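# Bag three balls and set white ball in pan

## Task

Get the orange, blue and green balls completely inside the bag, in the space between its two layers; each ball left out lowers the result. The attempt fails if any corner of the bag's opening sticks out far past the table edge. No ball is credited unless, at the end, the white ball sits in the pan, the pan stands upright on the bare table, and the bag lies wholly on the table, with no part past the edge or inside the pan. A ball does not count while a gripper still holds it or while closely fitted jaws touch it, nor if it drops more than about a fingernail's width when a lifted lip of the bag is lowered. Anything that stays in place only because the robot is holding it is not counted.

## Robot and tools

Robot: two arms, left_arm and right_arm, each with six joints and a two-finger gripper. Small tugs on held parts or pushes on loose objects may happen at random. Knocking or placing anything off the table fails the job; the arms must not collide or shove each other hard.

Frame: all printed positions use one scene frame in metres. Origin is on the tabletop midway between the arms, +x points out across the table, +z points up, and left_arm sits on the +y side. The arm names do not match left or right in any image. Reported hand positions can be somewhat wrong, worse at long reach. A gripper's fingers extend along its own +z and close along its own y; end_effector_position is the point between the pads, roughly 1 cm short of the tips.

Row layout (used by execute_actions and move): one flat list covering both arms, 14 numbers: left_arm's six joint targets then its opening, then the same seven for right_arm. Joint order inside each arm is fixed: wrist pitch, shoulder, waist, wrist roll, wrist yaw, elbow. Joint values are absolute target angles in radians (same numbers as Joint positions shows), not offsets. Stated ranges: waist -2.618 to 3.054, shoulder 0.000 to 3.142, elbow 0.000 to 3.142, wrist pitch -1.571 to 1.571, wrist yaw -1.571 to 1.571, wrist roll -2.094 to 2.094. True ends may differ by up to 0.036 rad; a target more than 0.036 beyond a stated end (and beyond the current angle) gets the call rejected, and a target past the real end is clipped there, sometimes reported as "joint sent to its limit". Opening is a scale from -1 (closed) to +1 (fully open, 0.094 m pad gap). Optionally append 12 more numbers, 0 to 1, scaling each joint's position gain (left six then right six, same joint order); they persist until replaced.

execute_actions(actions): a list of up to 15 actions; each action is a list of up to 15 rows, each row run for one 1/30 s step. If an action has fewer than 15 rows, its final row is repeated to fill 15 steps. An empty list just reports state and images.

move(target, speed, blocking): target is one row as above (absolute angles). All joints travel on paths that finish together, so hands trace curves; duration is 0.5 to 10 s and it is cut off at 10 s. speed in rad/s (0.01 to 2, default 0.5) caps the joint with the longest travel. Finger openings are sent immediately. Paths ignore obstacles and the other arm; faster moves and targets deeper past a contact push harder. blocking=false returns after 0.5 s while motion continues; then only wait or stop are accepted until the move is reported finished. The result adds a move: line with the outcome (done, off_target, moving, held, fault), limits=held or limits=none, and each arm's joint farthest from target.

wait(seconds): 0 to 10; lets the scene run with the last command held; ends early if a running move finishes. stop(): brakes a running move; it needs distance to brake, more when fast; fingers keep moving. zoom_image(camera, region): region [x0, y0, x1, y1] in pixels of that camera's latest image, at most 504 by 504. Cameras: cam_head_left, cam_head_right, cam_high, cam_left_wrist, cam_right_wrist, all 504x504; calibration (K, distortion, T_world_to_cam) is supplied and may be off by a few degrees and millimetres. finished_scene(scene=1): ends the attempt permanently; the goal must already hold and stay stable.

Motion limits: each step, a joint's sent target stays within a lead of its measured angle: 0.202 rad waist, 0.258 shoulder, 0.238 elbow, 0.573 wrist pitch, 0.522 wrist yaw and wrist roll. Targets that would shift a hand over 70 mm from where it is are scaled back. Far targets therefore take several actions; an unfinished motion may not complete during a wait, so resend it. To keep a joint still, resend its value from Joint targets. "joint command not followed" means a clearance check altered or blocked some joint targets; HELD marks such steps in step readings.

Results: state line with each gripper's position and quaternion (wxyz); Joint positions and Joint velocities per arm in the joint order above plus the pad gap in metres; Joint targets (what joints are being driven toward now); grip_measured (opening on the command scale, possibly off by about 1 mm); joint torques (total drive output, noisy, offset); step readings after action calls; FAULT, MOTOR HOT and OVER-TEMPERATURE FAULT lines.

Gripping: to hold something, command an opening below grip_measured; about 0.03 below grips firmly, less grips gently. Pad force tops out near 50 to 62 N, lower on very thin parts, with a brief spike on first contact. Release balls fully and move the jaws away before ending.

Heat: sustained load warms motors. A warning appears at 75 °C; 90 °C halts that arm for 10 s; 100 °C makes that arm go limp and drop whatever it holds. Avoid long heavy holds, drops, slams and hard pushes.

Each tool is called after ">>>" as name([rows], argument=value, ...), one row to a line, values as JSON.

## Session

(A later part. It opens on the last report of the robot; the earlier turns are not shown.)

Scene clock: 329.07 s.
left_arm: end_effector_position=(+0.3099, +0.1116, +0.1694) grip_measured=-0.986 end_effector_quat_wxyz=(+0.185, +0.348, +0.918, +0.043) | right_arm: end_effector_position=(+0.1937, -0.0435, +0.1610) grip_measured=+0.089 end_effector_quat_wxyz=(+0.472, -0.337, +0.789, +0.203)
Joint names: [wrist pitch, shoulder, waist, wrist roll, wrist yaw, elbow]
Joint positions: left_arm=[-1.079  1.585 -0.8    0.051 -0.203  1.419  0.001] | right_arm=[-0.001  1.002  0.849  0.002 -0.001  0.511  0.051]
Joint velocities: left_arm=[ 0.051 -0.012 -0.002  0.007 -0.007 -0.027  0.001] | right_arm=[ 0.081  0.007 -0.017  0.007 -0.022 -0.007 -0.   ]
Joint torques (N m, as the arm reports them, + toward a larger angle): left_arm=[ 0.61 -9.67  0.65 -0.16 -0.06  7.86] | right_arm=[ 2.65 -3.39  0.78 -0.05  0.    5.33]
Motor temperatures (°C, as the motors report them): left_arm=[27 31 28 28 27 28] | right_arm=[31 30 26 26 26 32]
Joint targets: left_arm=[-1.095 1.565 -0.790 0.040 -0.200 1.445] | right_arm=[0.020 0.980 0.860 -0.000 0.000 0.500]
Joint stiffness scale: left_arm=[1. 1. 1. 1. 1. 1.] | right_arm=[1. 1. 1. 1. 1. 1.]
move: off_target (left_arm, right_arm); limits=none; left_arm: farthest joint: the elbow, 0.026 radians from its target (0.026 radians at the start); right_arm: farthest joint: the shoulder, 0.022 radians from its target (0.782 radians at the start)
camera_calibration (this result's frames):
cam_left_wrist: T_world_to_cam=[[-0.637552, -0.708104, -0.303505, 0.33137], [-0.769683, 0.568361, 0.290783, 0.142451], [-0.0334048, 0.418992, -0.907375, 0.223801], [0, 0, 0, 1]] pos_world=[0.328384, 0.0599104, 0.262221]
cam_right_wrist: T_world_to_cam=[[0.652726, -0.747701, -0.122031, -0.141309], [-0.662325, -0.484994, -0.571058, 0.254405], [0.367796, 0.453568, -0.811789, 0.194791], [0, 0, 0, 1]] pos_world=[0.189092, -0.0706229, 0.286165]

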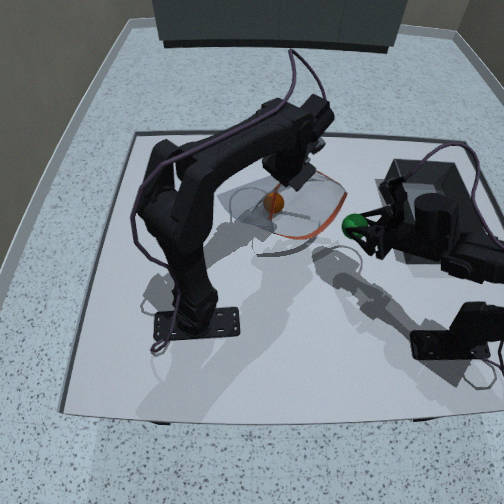

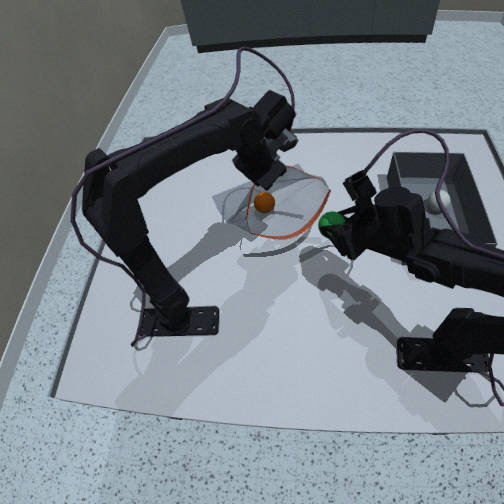

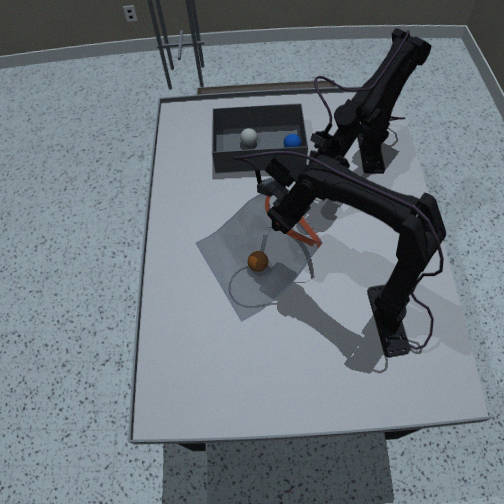

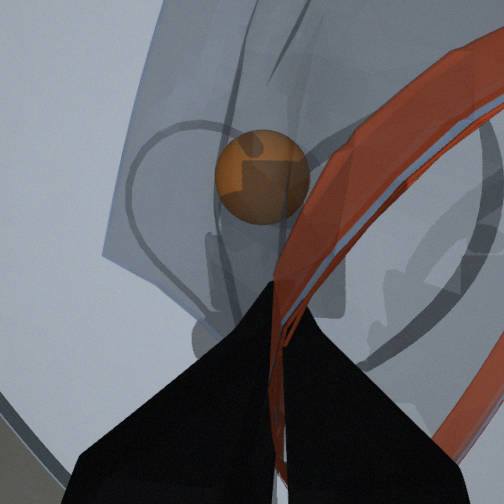

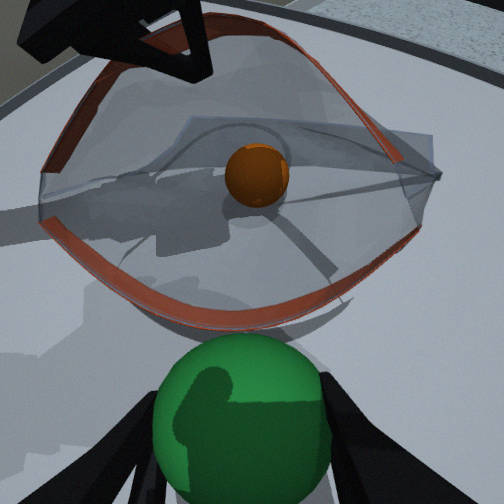

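>>> move(target=[-1.095,1.565,-0.79,0.04,-0.2,1.445,-1, 0.337,1.494,0.855,0,0,0.72,0.08], speed=0.6)

>>> move(target=[-1.095,1.565,-0.79,0.04,-0.2,1.445,-1, 0.555,1.82,0.855,0,0,0.822,0.08], speed=0.4)

Scene clock: 337.30 s.
left_arm: end_effector_position=(+0.3099, +0.1116, +0.1694) grip_measured=-0.986 end_effector_quat_wxyz=(+0.185, +0.348, +0.918, +0.043) | right_arm: end_effector_position=(+0.2544, +0.0201, +0.1240) grip_measured=+0.089 end_effector_quat_wxyz=(+0.468, -0.338, +0.792, +0.201)
Joint names: [wrist pitch, shoulder, waist, wrist roll, wrist yaw, elbow]
Joint positions: left_arm=[-1.079  1.585 -0.8    0.051 -0.203  1.419  0.001] | right_arm=[ 0.316  1.496  0.849  0.002 -0.001  0.677  0.051]
Joint velocities: left_arm=[-0.066 -0.007 -0.012 -0.037 -0.022 -0.002 -0.   ] | right_arm=[ 0.022 -0.007  0.007  0.051  0.051 -0.007 -0.   ]
Joint torques (N m, as the arm reports them, + toward a larger angle): left_arm=[ 0.61 -9.64  0.65 -0.14 -0.05  7.83] | right_arm=[ 2.62 -5.03  0.44 -0.05 -0.01  8.22]
Motor temperatures (°C, as the motors report them): left_arm=[27 31 28 28 27 28] | right_arm=[33 29 26 26 26 32]
Joint targets: left_arm=[-1.095 1.565 -0.790 0.040 -0.200 1.445] | right_arm=[0.337 1.494 0.855 0.000 -0.000 0.720]
Joint stiffness scale: left_arm=[1. 1. 1. 1. 1. 1.] | right_arm=[1. 1. 1. 1. 1. 1.]
move: off_target (left_arm, right_arm); limits=none; left_arm: farthest joint: the elbow, 0.026 radians from its target (0.026 radians at the start); right_arm: farthest joint: the elbow, 0.043 radians from its target (0.209 radians at the start)
camera_calibration (this result's frames):
cam_left_wrist: T_world_to_cam=[[-0.637552, -0.708104, -0.303505, 0.33137], [-0.769683, 0.568361, 0.290783, 0.142451], [-0.0334048, 0.418992, -0.907375, 0.223801], [0, 0, 0, 1]] pos_world=[0.328384, 0.0599104, 0.262221]
cam_right_wrist: T_world_to_cam=[[0.651797, -0.748673, -0.121035, -0.137836], [-0.666656, -0.489524, -0.562081, 0.304436], [0.361565, 0.447052, -0.818178, 0.116089], [0, 0, 0, 1]] pos_world=[0.250822, -0.00606332, 0.249416]

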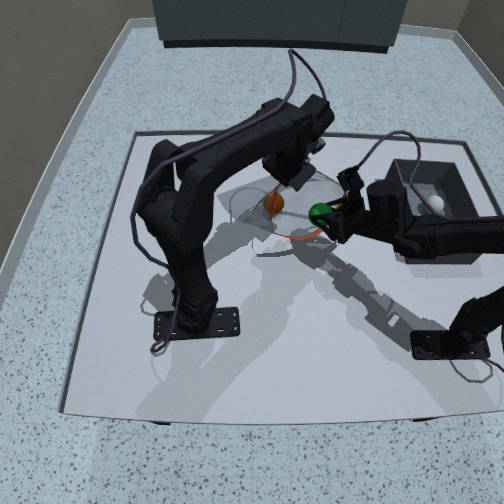

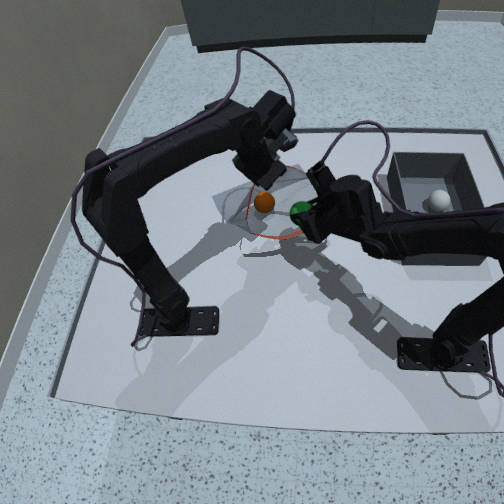

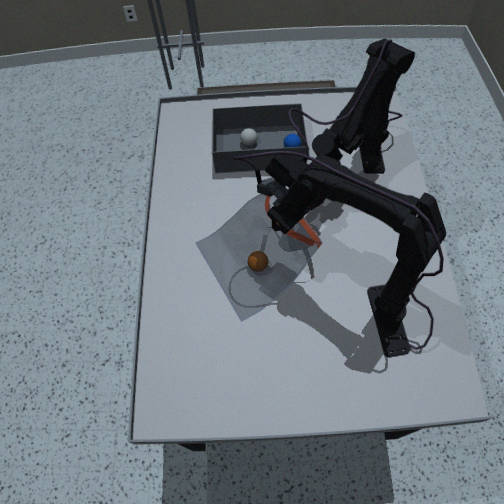

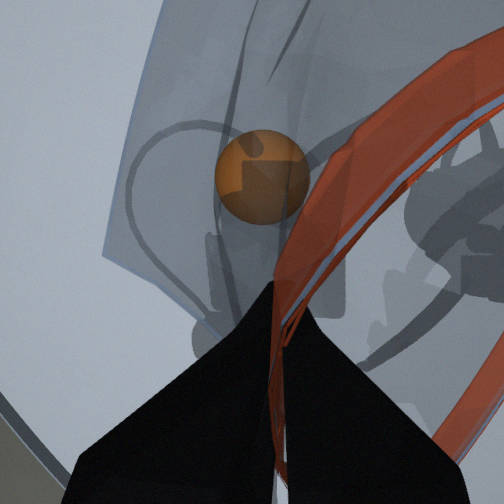

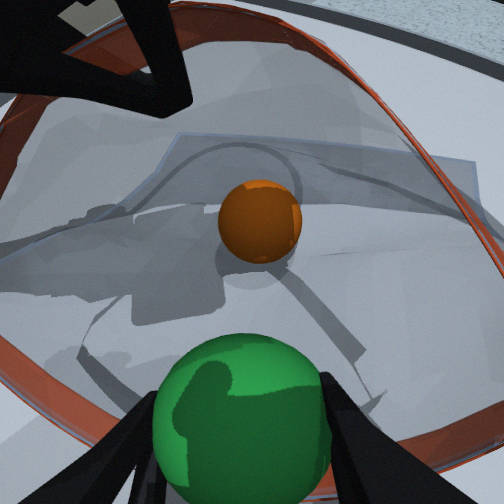

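Scene clock: 338.80 s.
left_arm: end_effector_position=(+0.3098, +0.1116, +0.1694) grip_measured=-0.986 end_effector_quat_wxyz=(+0.185, +0.348, +0.918, +0.043) | right_arm: end_effector_position=(+0.2886, +0.0558, +0.0723) grip_measured=+0.089 end_effector_quat_wxyz=(+0.466, -0.338, +0.793, +0.200)
Joint names: [wrist pitch, shoulder, waist, wrist roll, wrist yaw, elbow]
Joint positions: left_arm=[-1.079  1.585 -0.8    0.051 -0.203  1.419  0.001] | right_arm=[ 0.535  1.823  0.849  0.002 -0.001  0.781  0.051]
Joint velocities: left_arm=[ 0.037 -0.012 -0.007  0.066  0.081 -0.017 -0.001] | right_arm=[-0.037 -0.007 -0.007  0.022 -0.037 -0.027 -0.   ]
Joint torques (N m, as the arm reports them, + toward a larger angle): left_arm=[ 0.62 -9.65  0.64 -0.14 -0.06  7.86] | right_arm=[ 2.6  -7.    0.45 -0.05 -0.01  7.45]
Motor temperatures (°C, as the motors report them): left_arm=[27 31 28 28 27 28] | right_arm=[33 29 26 26 26 32]
Joint targets: left_arm=[-1.095 1.565 -0.790 0.040 -0.200 1.445] | right_arm=[0.555 1.820 0.855 -0.000 0.000 0.822]
Joint stiffness scale: left_arm=[1. 1. 1. 1. 1. 1.] | right_arm=[1. 1. 1. 1. 1. 1.]
move: off_target (left_arm, right_arm); limits=none; left_arm: farthest joint: the elbow, 0.026 radians from its target (0.026 radians at the start); right_arm: farthest joint: the elbow, 0.041 radians from its target (0.145 radians at the start)
camera_calibration (this result's frames):
cam_left_wrist: T_world_to_cam=[[-0.63764, -0.708029, -0.303496, 0.331376], [-0.769598, 0.568288, 0.291147, 0.142295], [-0.0336679, 0.419217, -0.907262, 0.223785], [0, 0, 0, 1]] pos_world=[0.328343, 0.0599449, 0.262173]
cam_right_wrist: T_world_to_cam=[[0.651479, -0.749006, -0.120688, -0.139527], [-0.668134, -0.49107, -0.55897, 0.315914], [0.359405, 0.444793, -0.820358, 0.0464005], [0, 0, 0, 1]] pos_world=[0.285296, 0.0299908, 0.197812]

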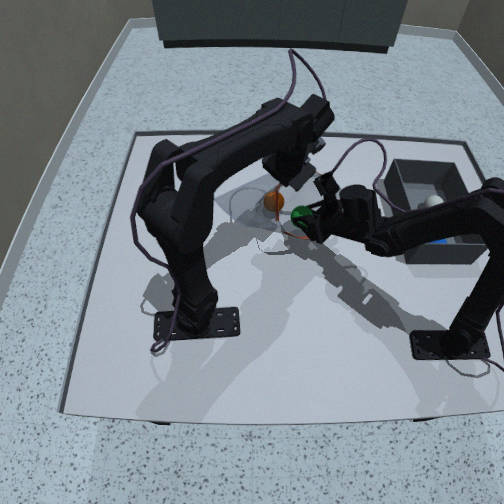

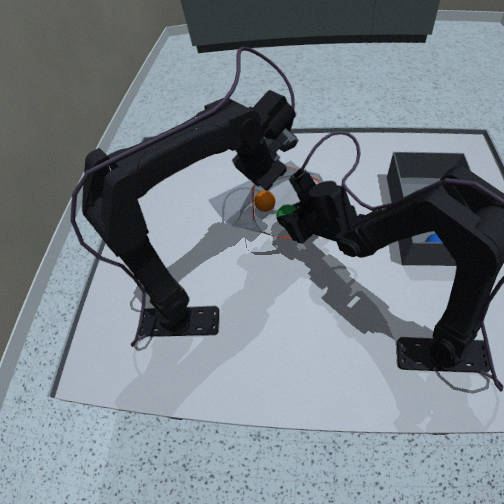

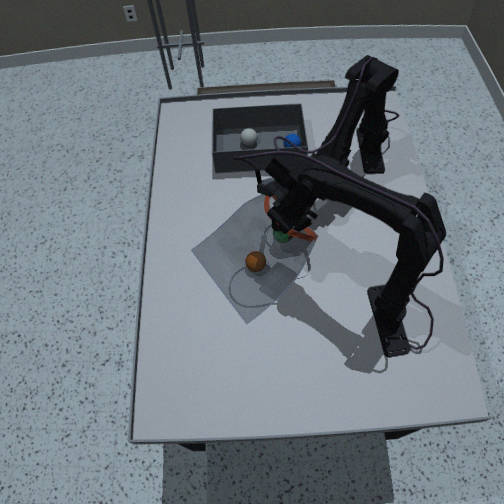

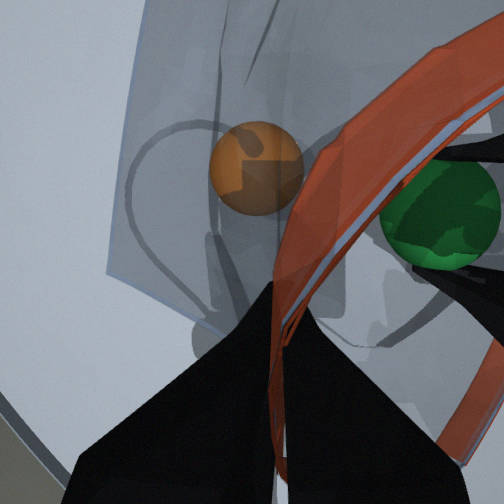

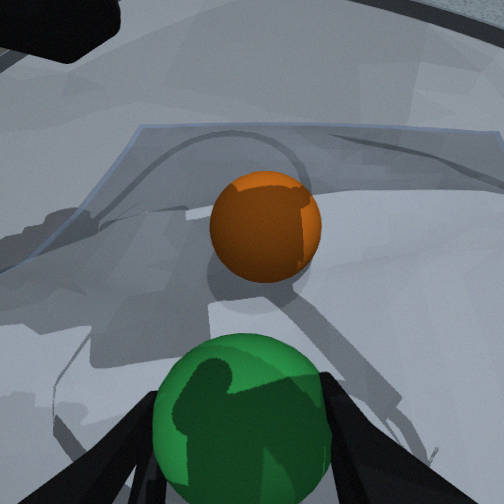

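Resting on the floor. Release.

>>> execute_actions([
  [[-1.095,1.565,-0.79,0.04,-0.2,1.445,-1, 0.555,1.82,0.855,0,0,0.822,0.45]],
  [[-1.095,1.565,-0.79,0.04,-0.2,1.445,-1, 0.555,1.82,0.855,0,0,0.822,0.45]],
])

Scene clock: 342.43 s.
left_arm: end_effector_position=(+0.3096, +0.1117, +0.1693) grip_measured=-0.986 end_effector_quat_wxyz=(+0.185, +0.348, +0.918, +0.043) | right_arm: end_effector_position=(+0.2888, +0.0560, +0.0729) grip_measured=+0.447 end_effector_quat_wxyz=(+0.467, -0.338, +0.792, +0.201)
Joint names: [wrist pitch, shoulder, waist, wrist roll, wrist yaw, elbow]
Joint positions: left_arm=[-1.08   1.585 -0.8    0.051 -0.203  1.419  0.001] | right_arm=[ 0.538  1.823  0.849  0.002 -0.001  0.781  0.068]
Joint velocities: left_arm=[ 0.051 -0.012  0.007 -0.007 -0.022 -0.002 -0.001] | right_arm=[-0.007  0.007  0.002  0.022 -0.007  0.007  0.   ]
Joint torques (N m, as the arm reports them, + toward a larger angle): left_arm=[ 0.61 -9.67  0.67 -0.14 -0.07  7.88] | right_arm=[ 2.59 -6.98  0.45 -0.05 -0.01  7.45]
Motor temperatures (°C, as the motors report them): left_arm=[27 31 28 28 27 28] | right_arm=[33 29 26 26 26 32]
Joint targets: left_arm=[-1.095 1.565 -0.790 0.040 -0.200 1.445] | right_arm=[0.555 1.820 0.855 -0.000 -0.000 0.822]
Joint stiffness scale: left_arm=[1. 1. 1. 1. 1. 1.] | right_arm=[1. 1. 1. 1. 1. 1.]
Step readings (joint positions; steps 1 to 15: 1st action; 16 to 30: 2nd action):
0: left_arm=[-1.079 1.585 -0.800 0.051 -0.203 1.419] | right_arm=[0.536 1.823 0.849 0.002 -0.001 0.781]
1: left_arm=[-1.079 1.585 -0.800 0.051 -0.203 1.419] | right_arm=[0.536 1.823 0.849 0.002 -0.001 0.781]
2: left_arm=[-1.079 1.585 -0.800 0.051 -0.203 1.419] | right_arm=[0.536 1.823 0.849 0.002 -0.001 0.781]
4: left_arm=[-1.080 1.585 -0.800 0.051 -0.203 1.419] | right_arm=[0.537 1.823 0.849 0.002 -0.001 0.781]
8: left_arm=[-1.080 1.585 -0.800 0.051 -0.203 1.419] | right_arm=[0.537 1.823 0.849 0.002 -0.001 0.781]
15: left_arm=[-1.080 1.585 -0.800 0.051 -0.203 1.419] | right_arm=[0.538 1.823 0.849 0.002 -0.001 0.781]
16: left_arm=[-1.080 1.585 -0.800 0.051 -0.203 1.419] | right_arm=[0.538 1.823 0.849 0.002 -0.001 0.781]
17: left_arm=[-1.080 1.585 -0.800 0.051 -0.203 1.419] | right_arm=[0.538 1.823 0.849 0.002 -0.001 0.781]
19: left_arm=[-1.080 1.585 -0.800 0.051 -0.203 1.419] | right_arm=[0.538 1.823 0.849 0.002 -0.001 0.781]
23: left_arm=[-1.080 1.585 -0.800 0.051 -0.203 1.419] | right_arm=[0.538 1.823 0.849 0.002 -0.001 0.781]
30: Joint positions above
camera_calibration (this result's frames):
cam_left_wrist: T_world_to_cam=[[-0.637974, -0.707884, -0.303132, 0.331312], [-0.769291, 0.568318, 0.2919, 0.141921], [-0.0343559, 0.419422, -0.907141, 0.223857], [0, 0, 0, 1]] pos_world=[0.328238, 0.0599838, 0.262074]
cam_right_wrist: T_world_to_cam=[[0.651702, -0.748773, -0.120931, -0.139487], [-0.667101, -0.489989, -0.561149, 0.316302], [0.360918, 0.446375, -0.818833, 0.0460568], [0, 0, 0, 1]] pos_world=[0.285286, 0.0299813, 0.198337]

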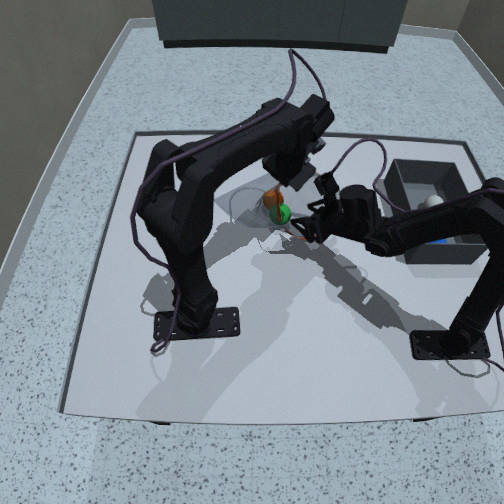

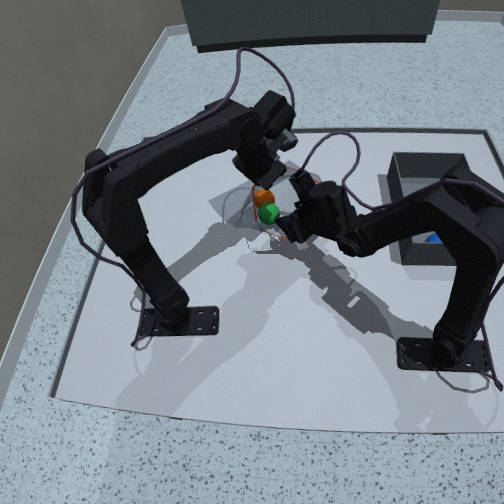

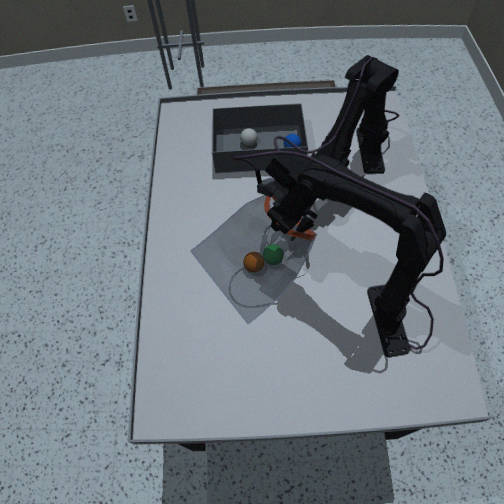

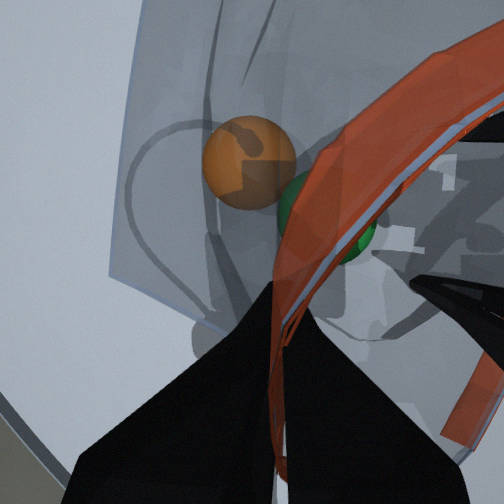

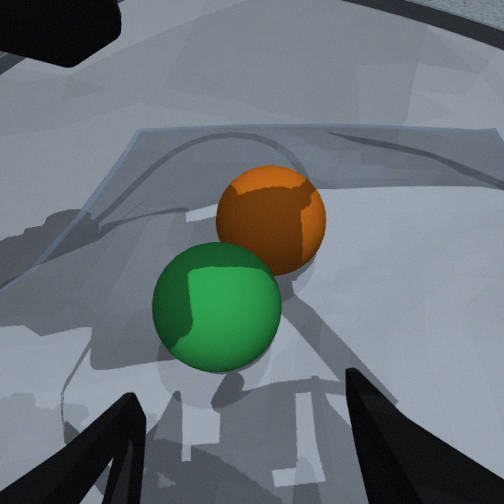

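>>> move(target=[-1.095,1.565,-0.79,0.04,-0.2,1.445,-1, 0.0,0.98,0.82,0,0,0.5,0.6], speed=1.0)

>>> move(target=[-1.095,1.565,-0.79,0.04,-0.2,1.445,-1, -1.545,1.765,-0.066,0,0,1.61,0.6], speed=1.2)

Scene clock: 351.00 s.
left_arm: end_effector_position=(+0.3096, +0.1117, +0.1693) grip_measured=-0.986 end_effector_quat_wxyz=(+0.185, +0.348, +0.918, +0.043) | right_arm: end_effector_position=(+0.1982, -0.0467, +0.1652) grip_measured=+0.597 end_effector_quat_wxyz=(+0.479, -0.329, +0.789, +0.201)
Joint names: [wrist pitch, shoulder, waist, wrist roll, wrist yaw, elbow]
Joint positions: left_arm=[-1.08   1.585 -0.8    0.051 -0.203  1.419  0.001] | right_arm=[ 0.004  0.996  0.833  0.002 -0.001  0.514  0.075]
Joint velocities: left_arm=[-0.037 -0.012  0.002 -0.022 -0.007  0.002  0.   ] | right_arm=[ 0.037 -0.002 -0.007 -0.022 -0.051 -0.007  0.   ]
Joint torques (N m, as the arm reports them, + toward a larger angle): left_arm=[ 0.61 -9.68  0.63 -0.15 -0.06  7.86] | right_arm=[ 2.37 -2.95 -0.83 -0.05 -0.01  5.14]
Motor temperatures (°C, as the motors report them): left_arm=[27 31 28 28 27 28] | right_arm=[34 29 26 26 26 32]
Joint targets: left_arm=[-1.095 1.565 -0.790 0.040 -0.200 1.445] | right_arm=[-0.000 0.980 0.820 0.000 0.000 0.500]
Joint stiffness scale: left_arm=[1. 1. 1. 1. 1. 1.] | right_arm=[1. 1. 1. 1. 1. 1.]
move: off_target (left_arm); limits=none; left_arm: farthest joint: the elbow, 0.026 radians from its target (0.026 radians at the start); right_arm: farthest joint: the shoulder, 0.016 radians from its target (0.843 radians at the start)
camera_calibration (this result's frames):
cam_left_wrist: T_world_to_cam=[[-0.637974, -0.707884, -0.303132, 0.331312], [-0.769291, 0.568318, 0.2919, 0.141921], [-0.0343559, 0.419422, -0.907141, 0.223857], [0, 0, 0, 1]] pos_world=[0.328238, 0.0599838, 0.262074]
cam_right_wrist: T_world_to_cam=[[0.641814, -0.756897, -0.123212, -0.144206], [-0.664603, -0.468844, -0.581798, 0.26125], [0.382594, 0.455293, -0.803946, 0.193903], [0, 0, 0, 1]] pos_world=[0.191995, -0.0749467, 0.290114]

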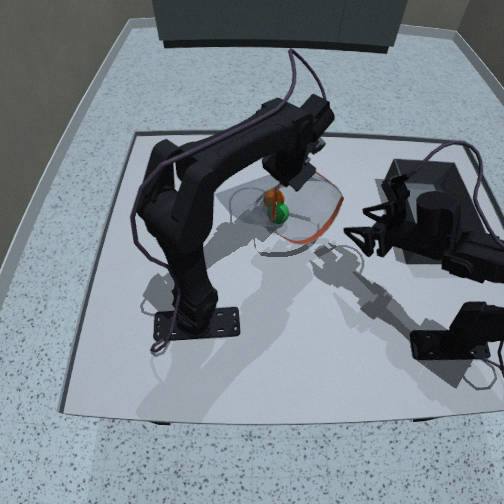

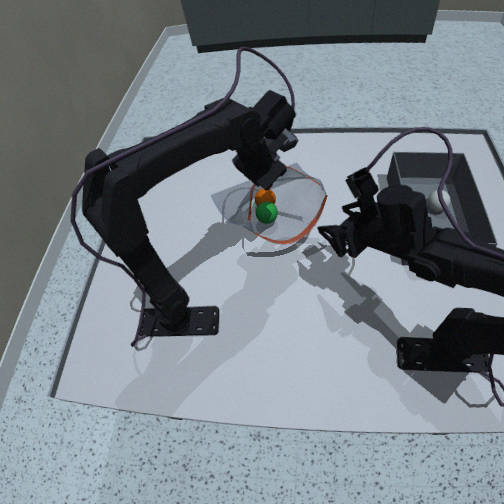

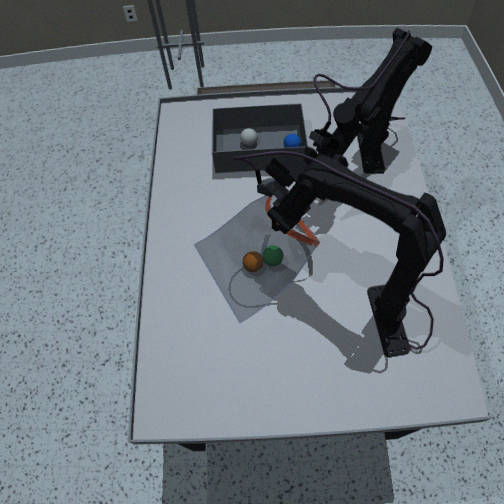

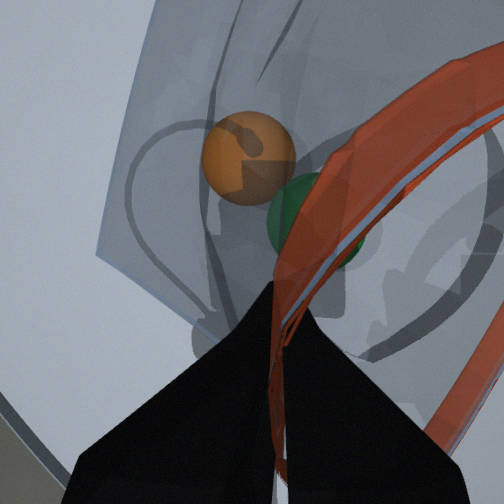

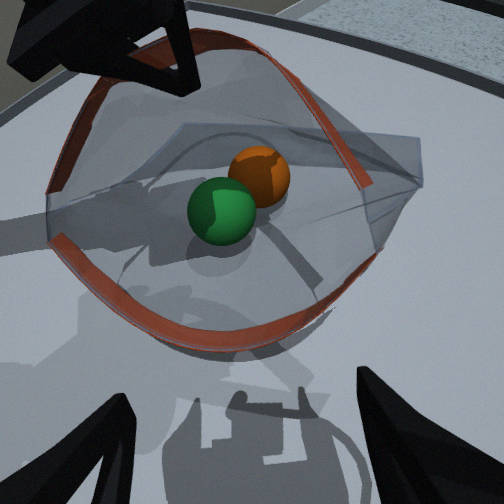

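Scene clock: 353.23 s.
left_arm: end_effector_position=(+0.3096, +0.1117, +0.1693) grip_measured=-0.986 end_effector_quat_wxyz=(+0.185, +0.348, +0.918, +0.043) | right_arm: end_effector_position=(+0.2403, -0.3188, +0.1435) grip_measured=+0.597 end_effector_quat_wxyz=(-0.081, +0.052, +0.995, +0.005)
Joint names: [wrist pitch, shoulder, waist, wrist roll, wrist yaw, elbow]
Joint positions: left_arm=[-1.08   1.585 -0.8    0.051 -0.203  1.419  0.001] | right_arm=[-1.536  1.766 -0.062  0.002 -0.002  1.569  0.075]
Joint velocities: left_arm=[ 0.007  0.002 -0.017  0.051 -0.022 -0.002  0.001] | right_arm=[ 0.022 -0.017  0.002  0.066  0.037  0.007  0.   ]
Joint torques (N m, as the arm reports them, + toward a larger angle): left_arm=[ 0.61 -9.66  0.7  -0.14 -0.06  7.86] | right_arm=[ 0.32 -6.31 -0.24 -0.05  0.    7.33]
Motor temperatures (°C, as the motors report them): left_arm=[27 31 28 28 27 28] | right_arm=[33 29 26 26 26 32]
Joint targets: left_arm=[-1.095 1.565 -0.790 0.040 -0.200 1.445] | right_arm=[-1.545 1.765 -0.066 -0.000 0.000 1.610]
Joint stiffness scale: left_arm=[1. 1. 1. 1. 1. 1.] | right_arm=[1. 1. 1. 1. 1. 1.]
move: off_target (left_arm, right_arm); limits=none; left_arm: farthest joint: the elbow, 0.026 radians from its target (0.026 radians at the start); right_arm: farthest joint: the elbow, 0.041 radians from its target (1.096 radians at the start)
camera_calibration (this result's frames):
cam_left_wrist: T_world_to_cam=[[-0.637974, -0.707884, -0.303132, 0.331312], [-0.769291, 0.568318, 0.2919, 0.141921], [-0.0343559, 0.419422, -0.907141, 0.223857], [0, 0, 0, 1]] pos_world=[0.328238, 0.0599838, 0.262074]
cam_right_wrist: T_world_to_cam=[[-0.245552, -0.968376, 0.0441804, -0.258055], [-0.783266, 0.225053, 0.579522, 0.232082], [-0.571139, 0.107698, -0.813758, 0.40393], [0, 0, 0, 1]] pos_world=[0.349116, -0.345628, 0.205606]

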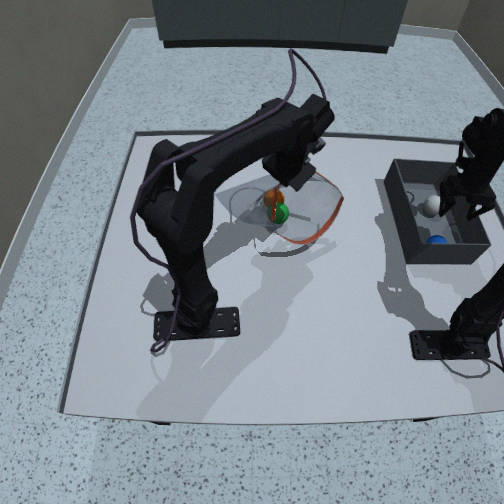

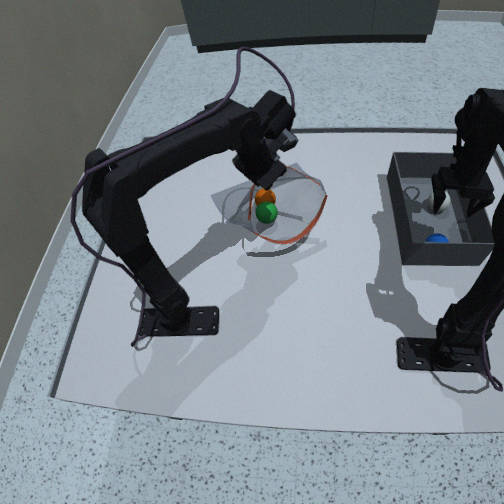

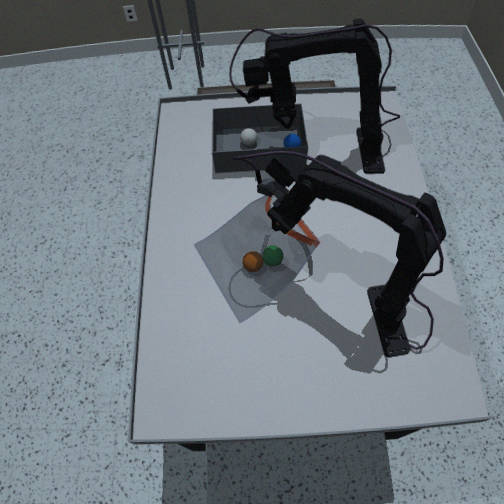

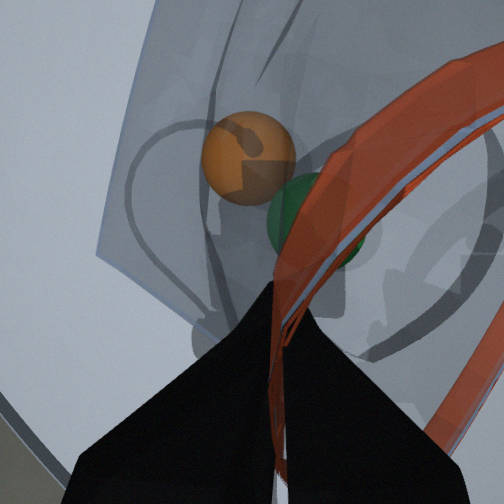

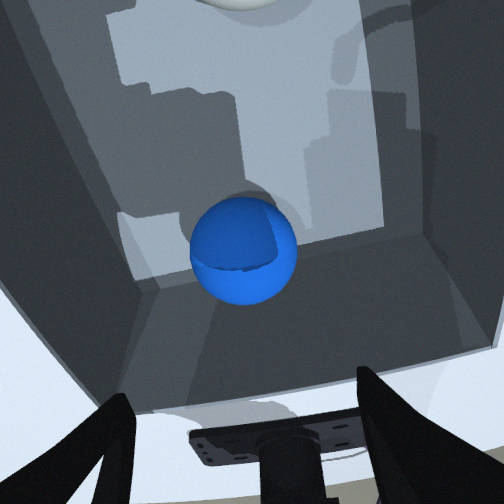

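>>> move(target=[-1.095,1.565,-0.79,0.04,-0.2,1.445,-1, -1.10,1.808,-0.066,0,0,1.168,0.6], speed=0.4)

Scene clock: 358.53 s.
left_arm: end_effector_position=(+0.3096, +0.1117, +0.1693) grip_measured=-0.986 end_effector_quat_wxyz=(+0.185, +0.348, +0.918, +0.043) | right_arm: end_effector_position=(+0.2311, -0.3178, +0.0347) grip_measured=+0.597 end_effector_quat_wxyz=(-0.085, +0.052, +0.995, +0.005)
Joint names: [wrist pitch, shoulder, waist, wrist roll, wrist yaw, elbow]
Joint positions: left_arm=[-1.08   1.585 -0.8    0.051 -0.203  1.419  0.001] | right_arm=[-1.113  1.811 -0.062  0.002 -0.002  1.182  0.075]
Joint velocities: left_arm=[ 0.051  0.002  0.012  0.007 -0.007 -0.007  0.001] | right_arm=[-0.037 -0.012  0.002  0.081 -0.066 -0.017  0.   ]
Joint torques (N m, as the arm reports them, + toward a larger angle): left_arm=[ 0.63 -9.63  0.65 -0.15 -0.07  7.85] | right_arm=[ 0.53 -6.51 -0.23 -0.05  0.    3.57]
Motor temperatures (°C, as the motors report them): left_arm=[27 31 28 28 27 28] | right_arm=[32 29 26 26 26 32]
Joint targets: left_arm=[-1.095 1.565 -0.790 0.040 -0.200 1.445] | right_arm=[-1.100 1.808 -0.066 -0.000 0.000 1.168]
Joint stiffness scale: left_arm=[1. 1. 1. 1. 1. 1.] | right_arm=[1. 1. 1. 1. 1. 1.]
move: off_target (left_arm); limits=none; left_arm: farthest joint: the elbow, 0.026 radians from its target (0.026 radians at the start); right_arm: farthest joint: the elbow, 0.014 radians from its target (0.401 radians at the start)
camera_calibration (this result's frames):
cam_left_wrist: T_world_to_cam=[[-0.637974, -0.707884, -0.303132, 0.331312], [-0.769291, 0.568318, 0.2919, 0.141921], [-0.0343559, 0.419422, -0.907141, 0.223857], [0, 0, 0, 1]] pos_world=[0.328238, 0.0599838, 0.262074]
cam_right_wrist: T_world_to_cam=[[-0.245144, -0.968418, 0.0455017, -0.254732], [-0.777955, 0.224503, 0.586843, 0.286078], [-0.578525, 0.108463, -0.808421, 0.311867], [0, 0, 0, 1]] pos_world=[0.340533, -0.344739, 0.0958282]

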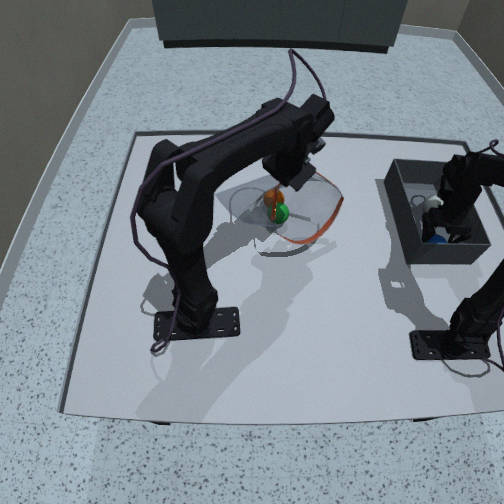

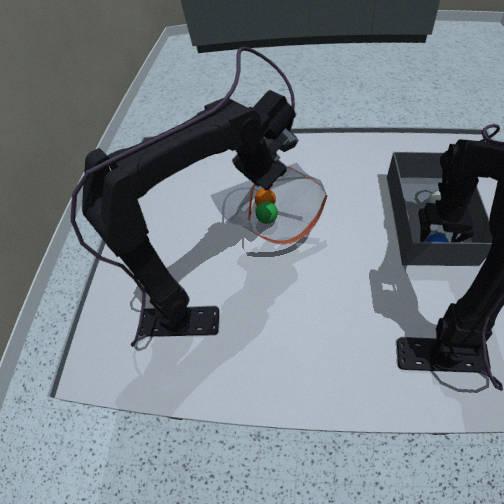

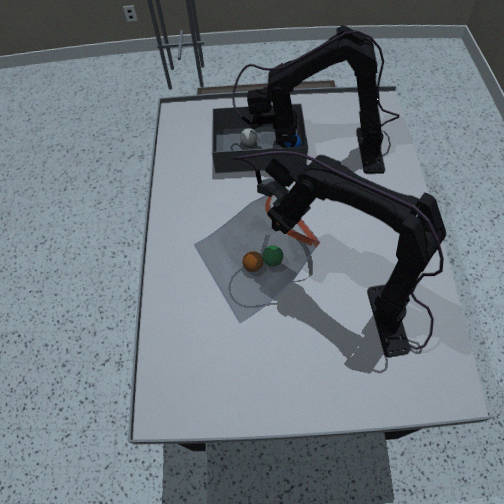

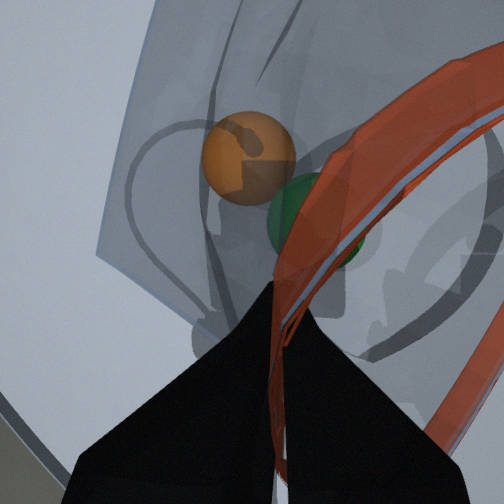

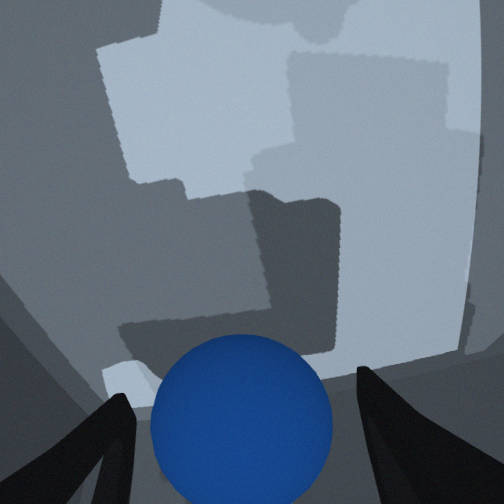

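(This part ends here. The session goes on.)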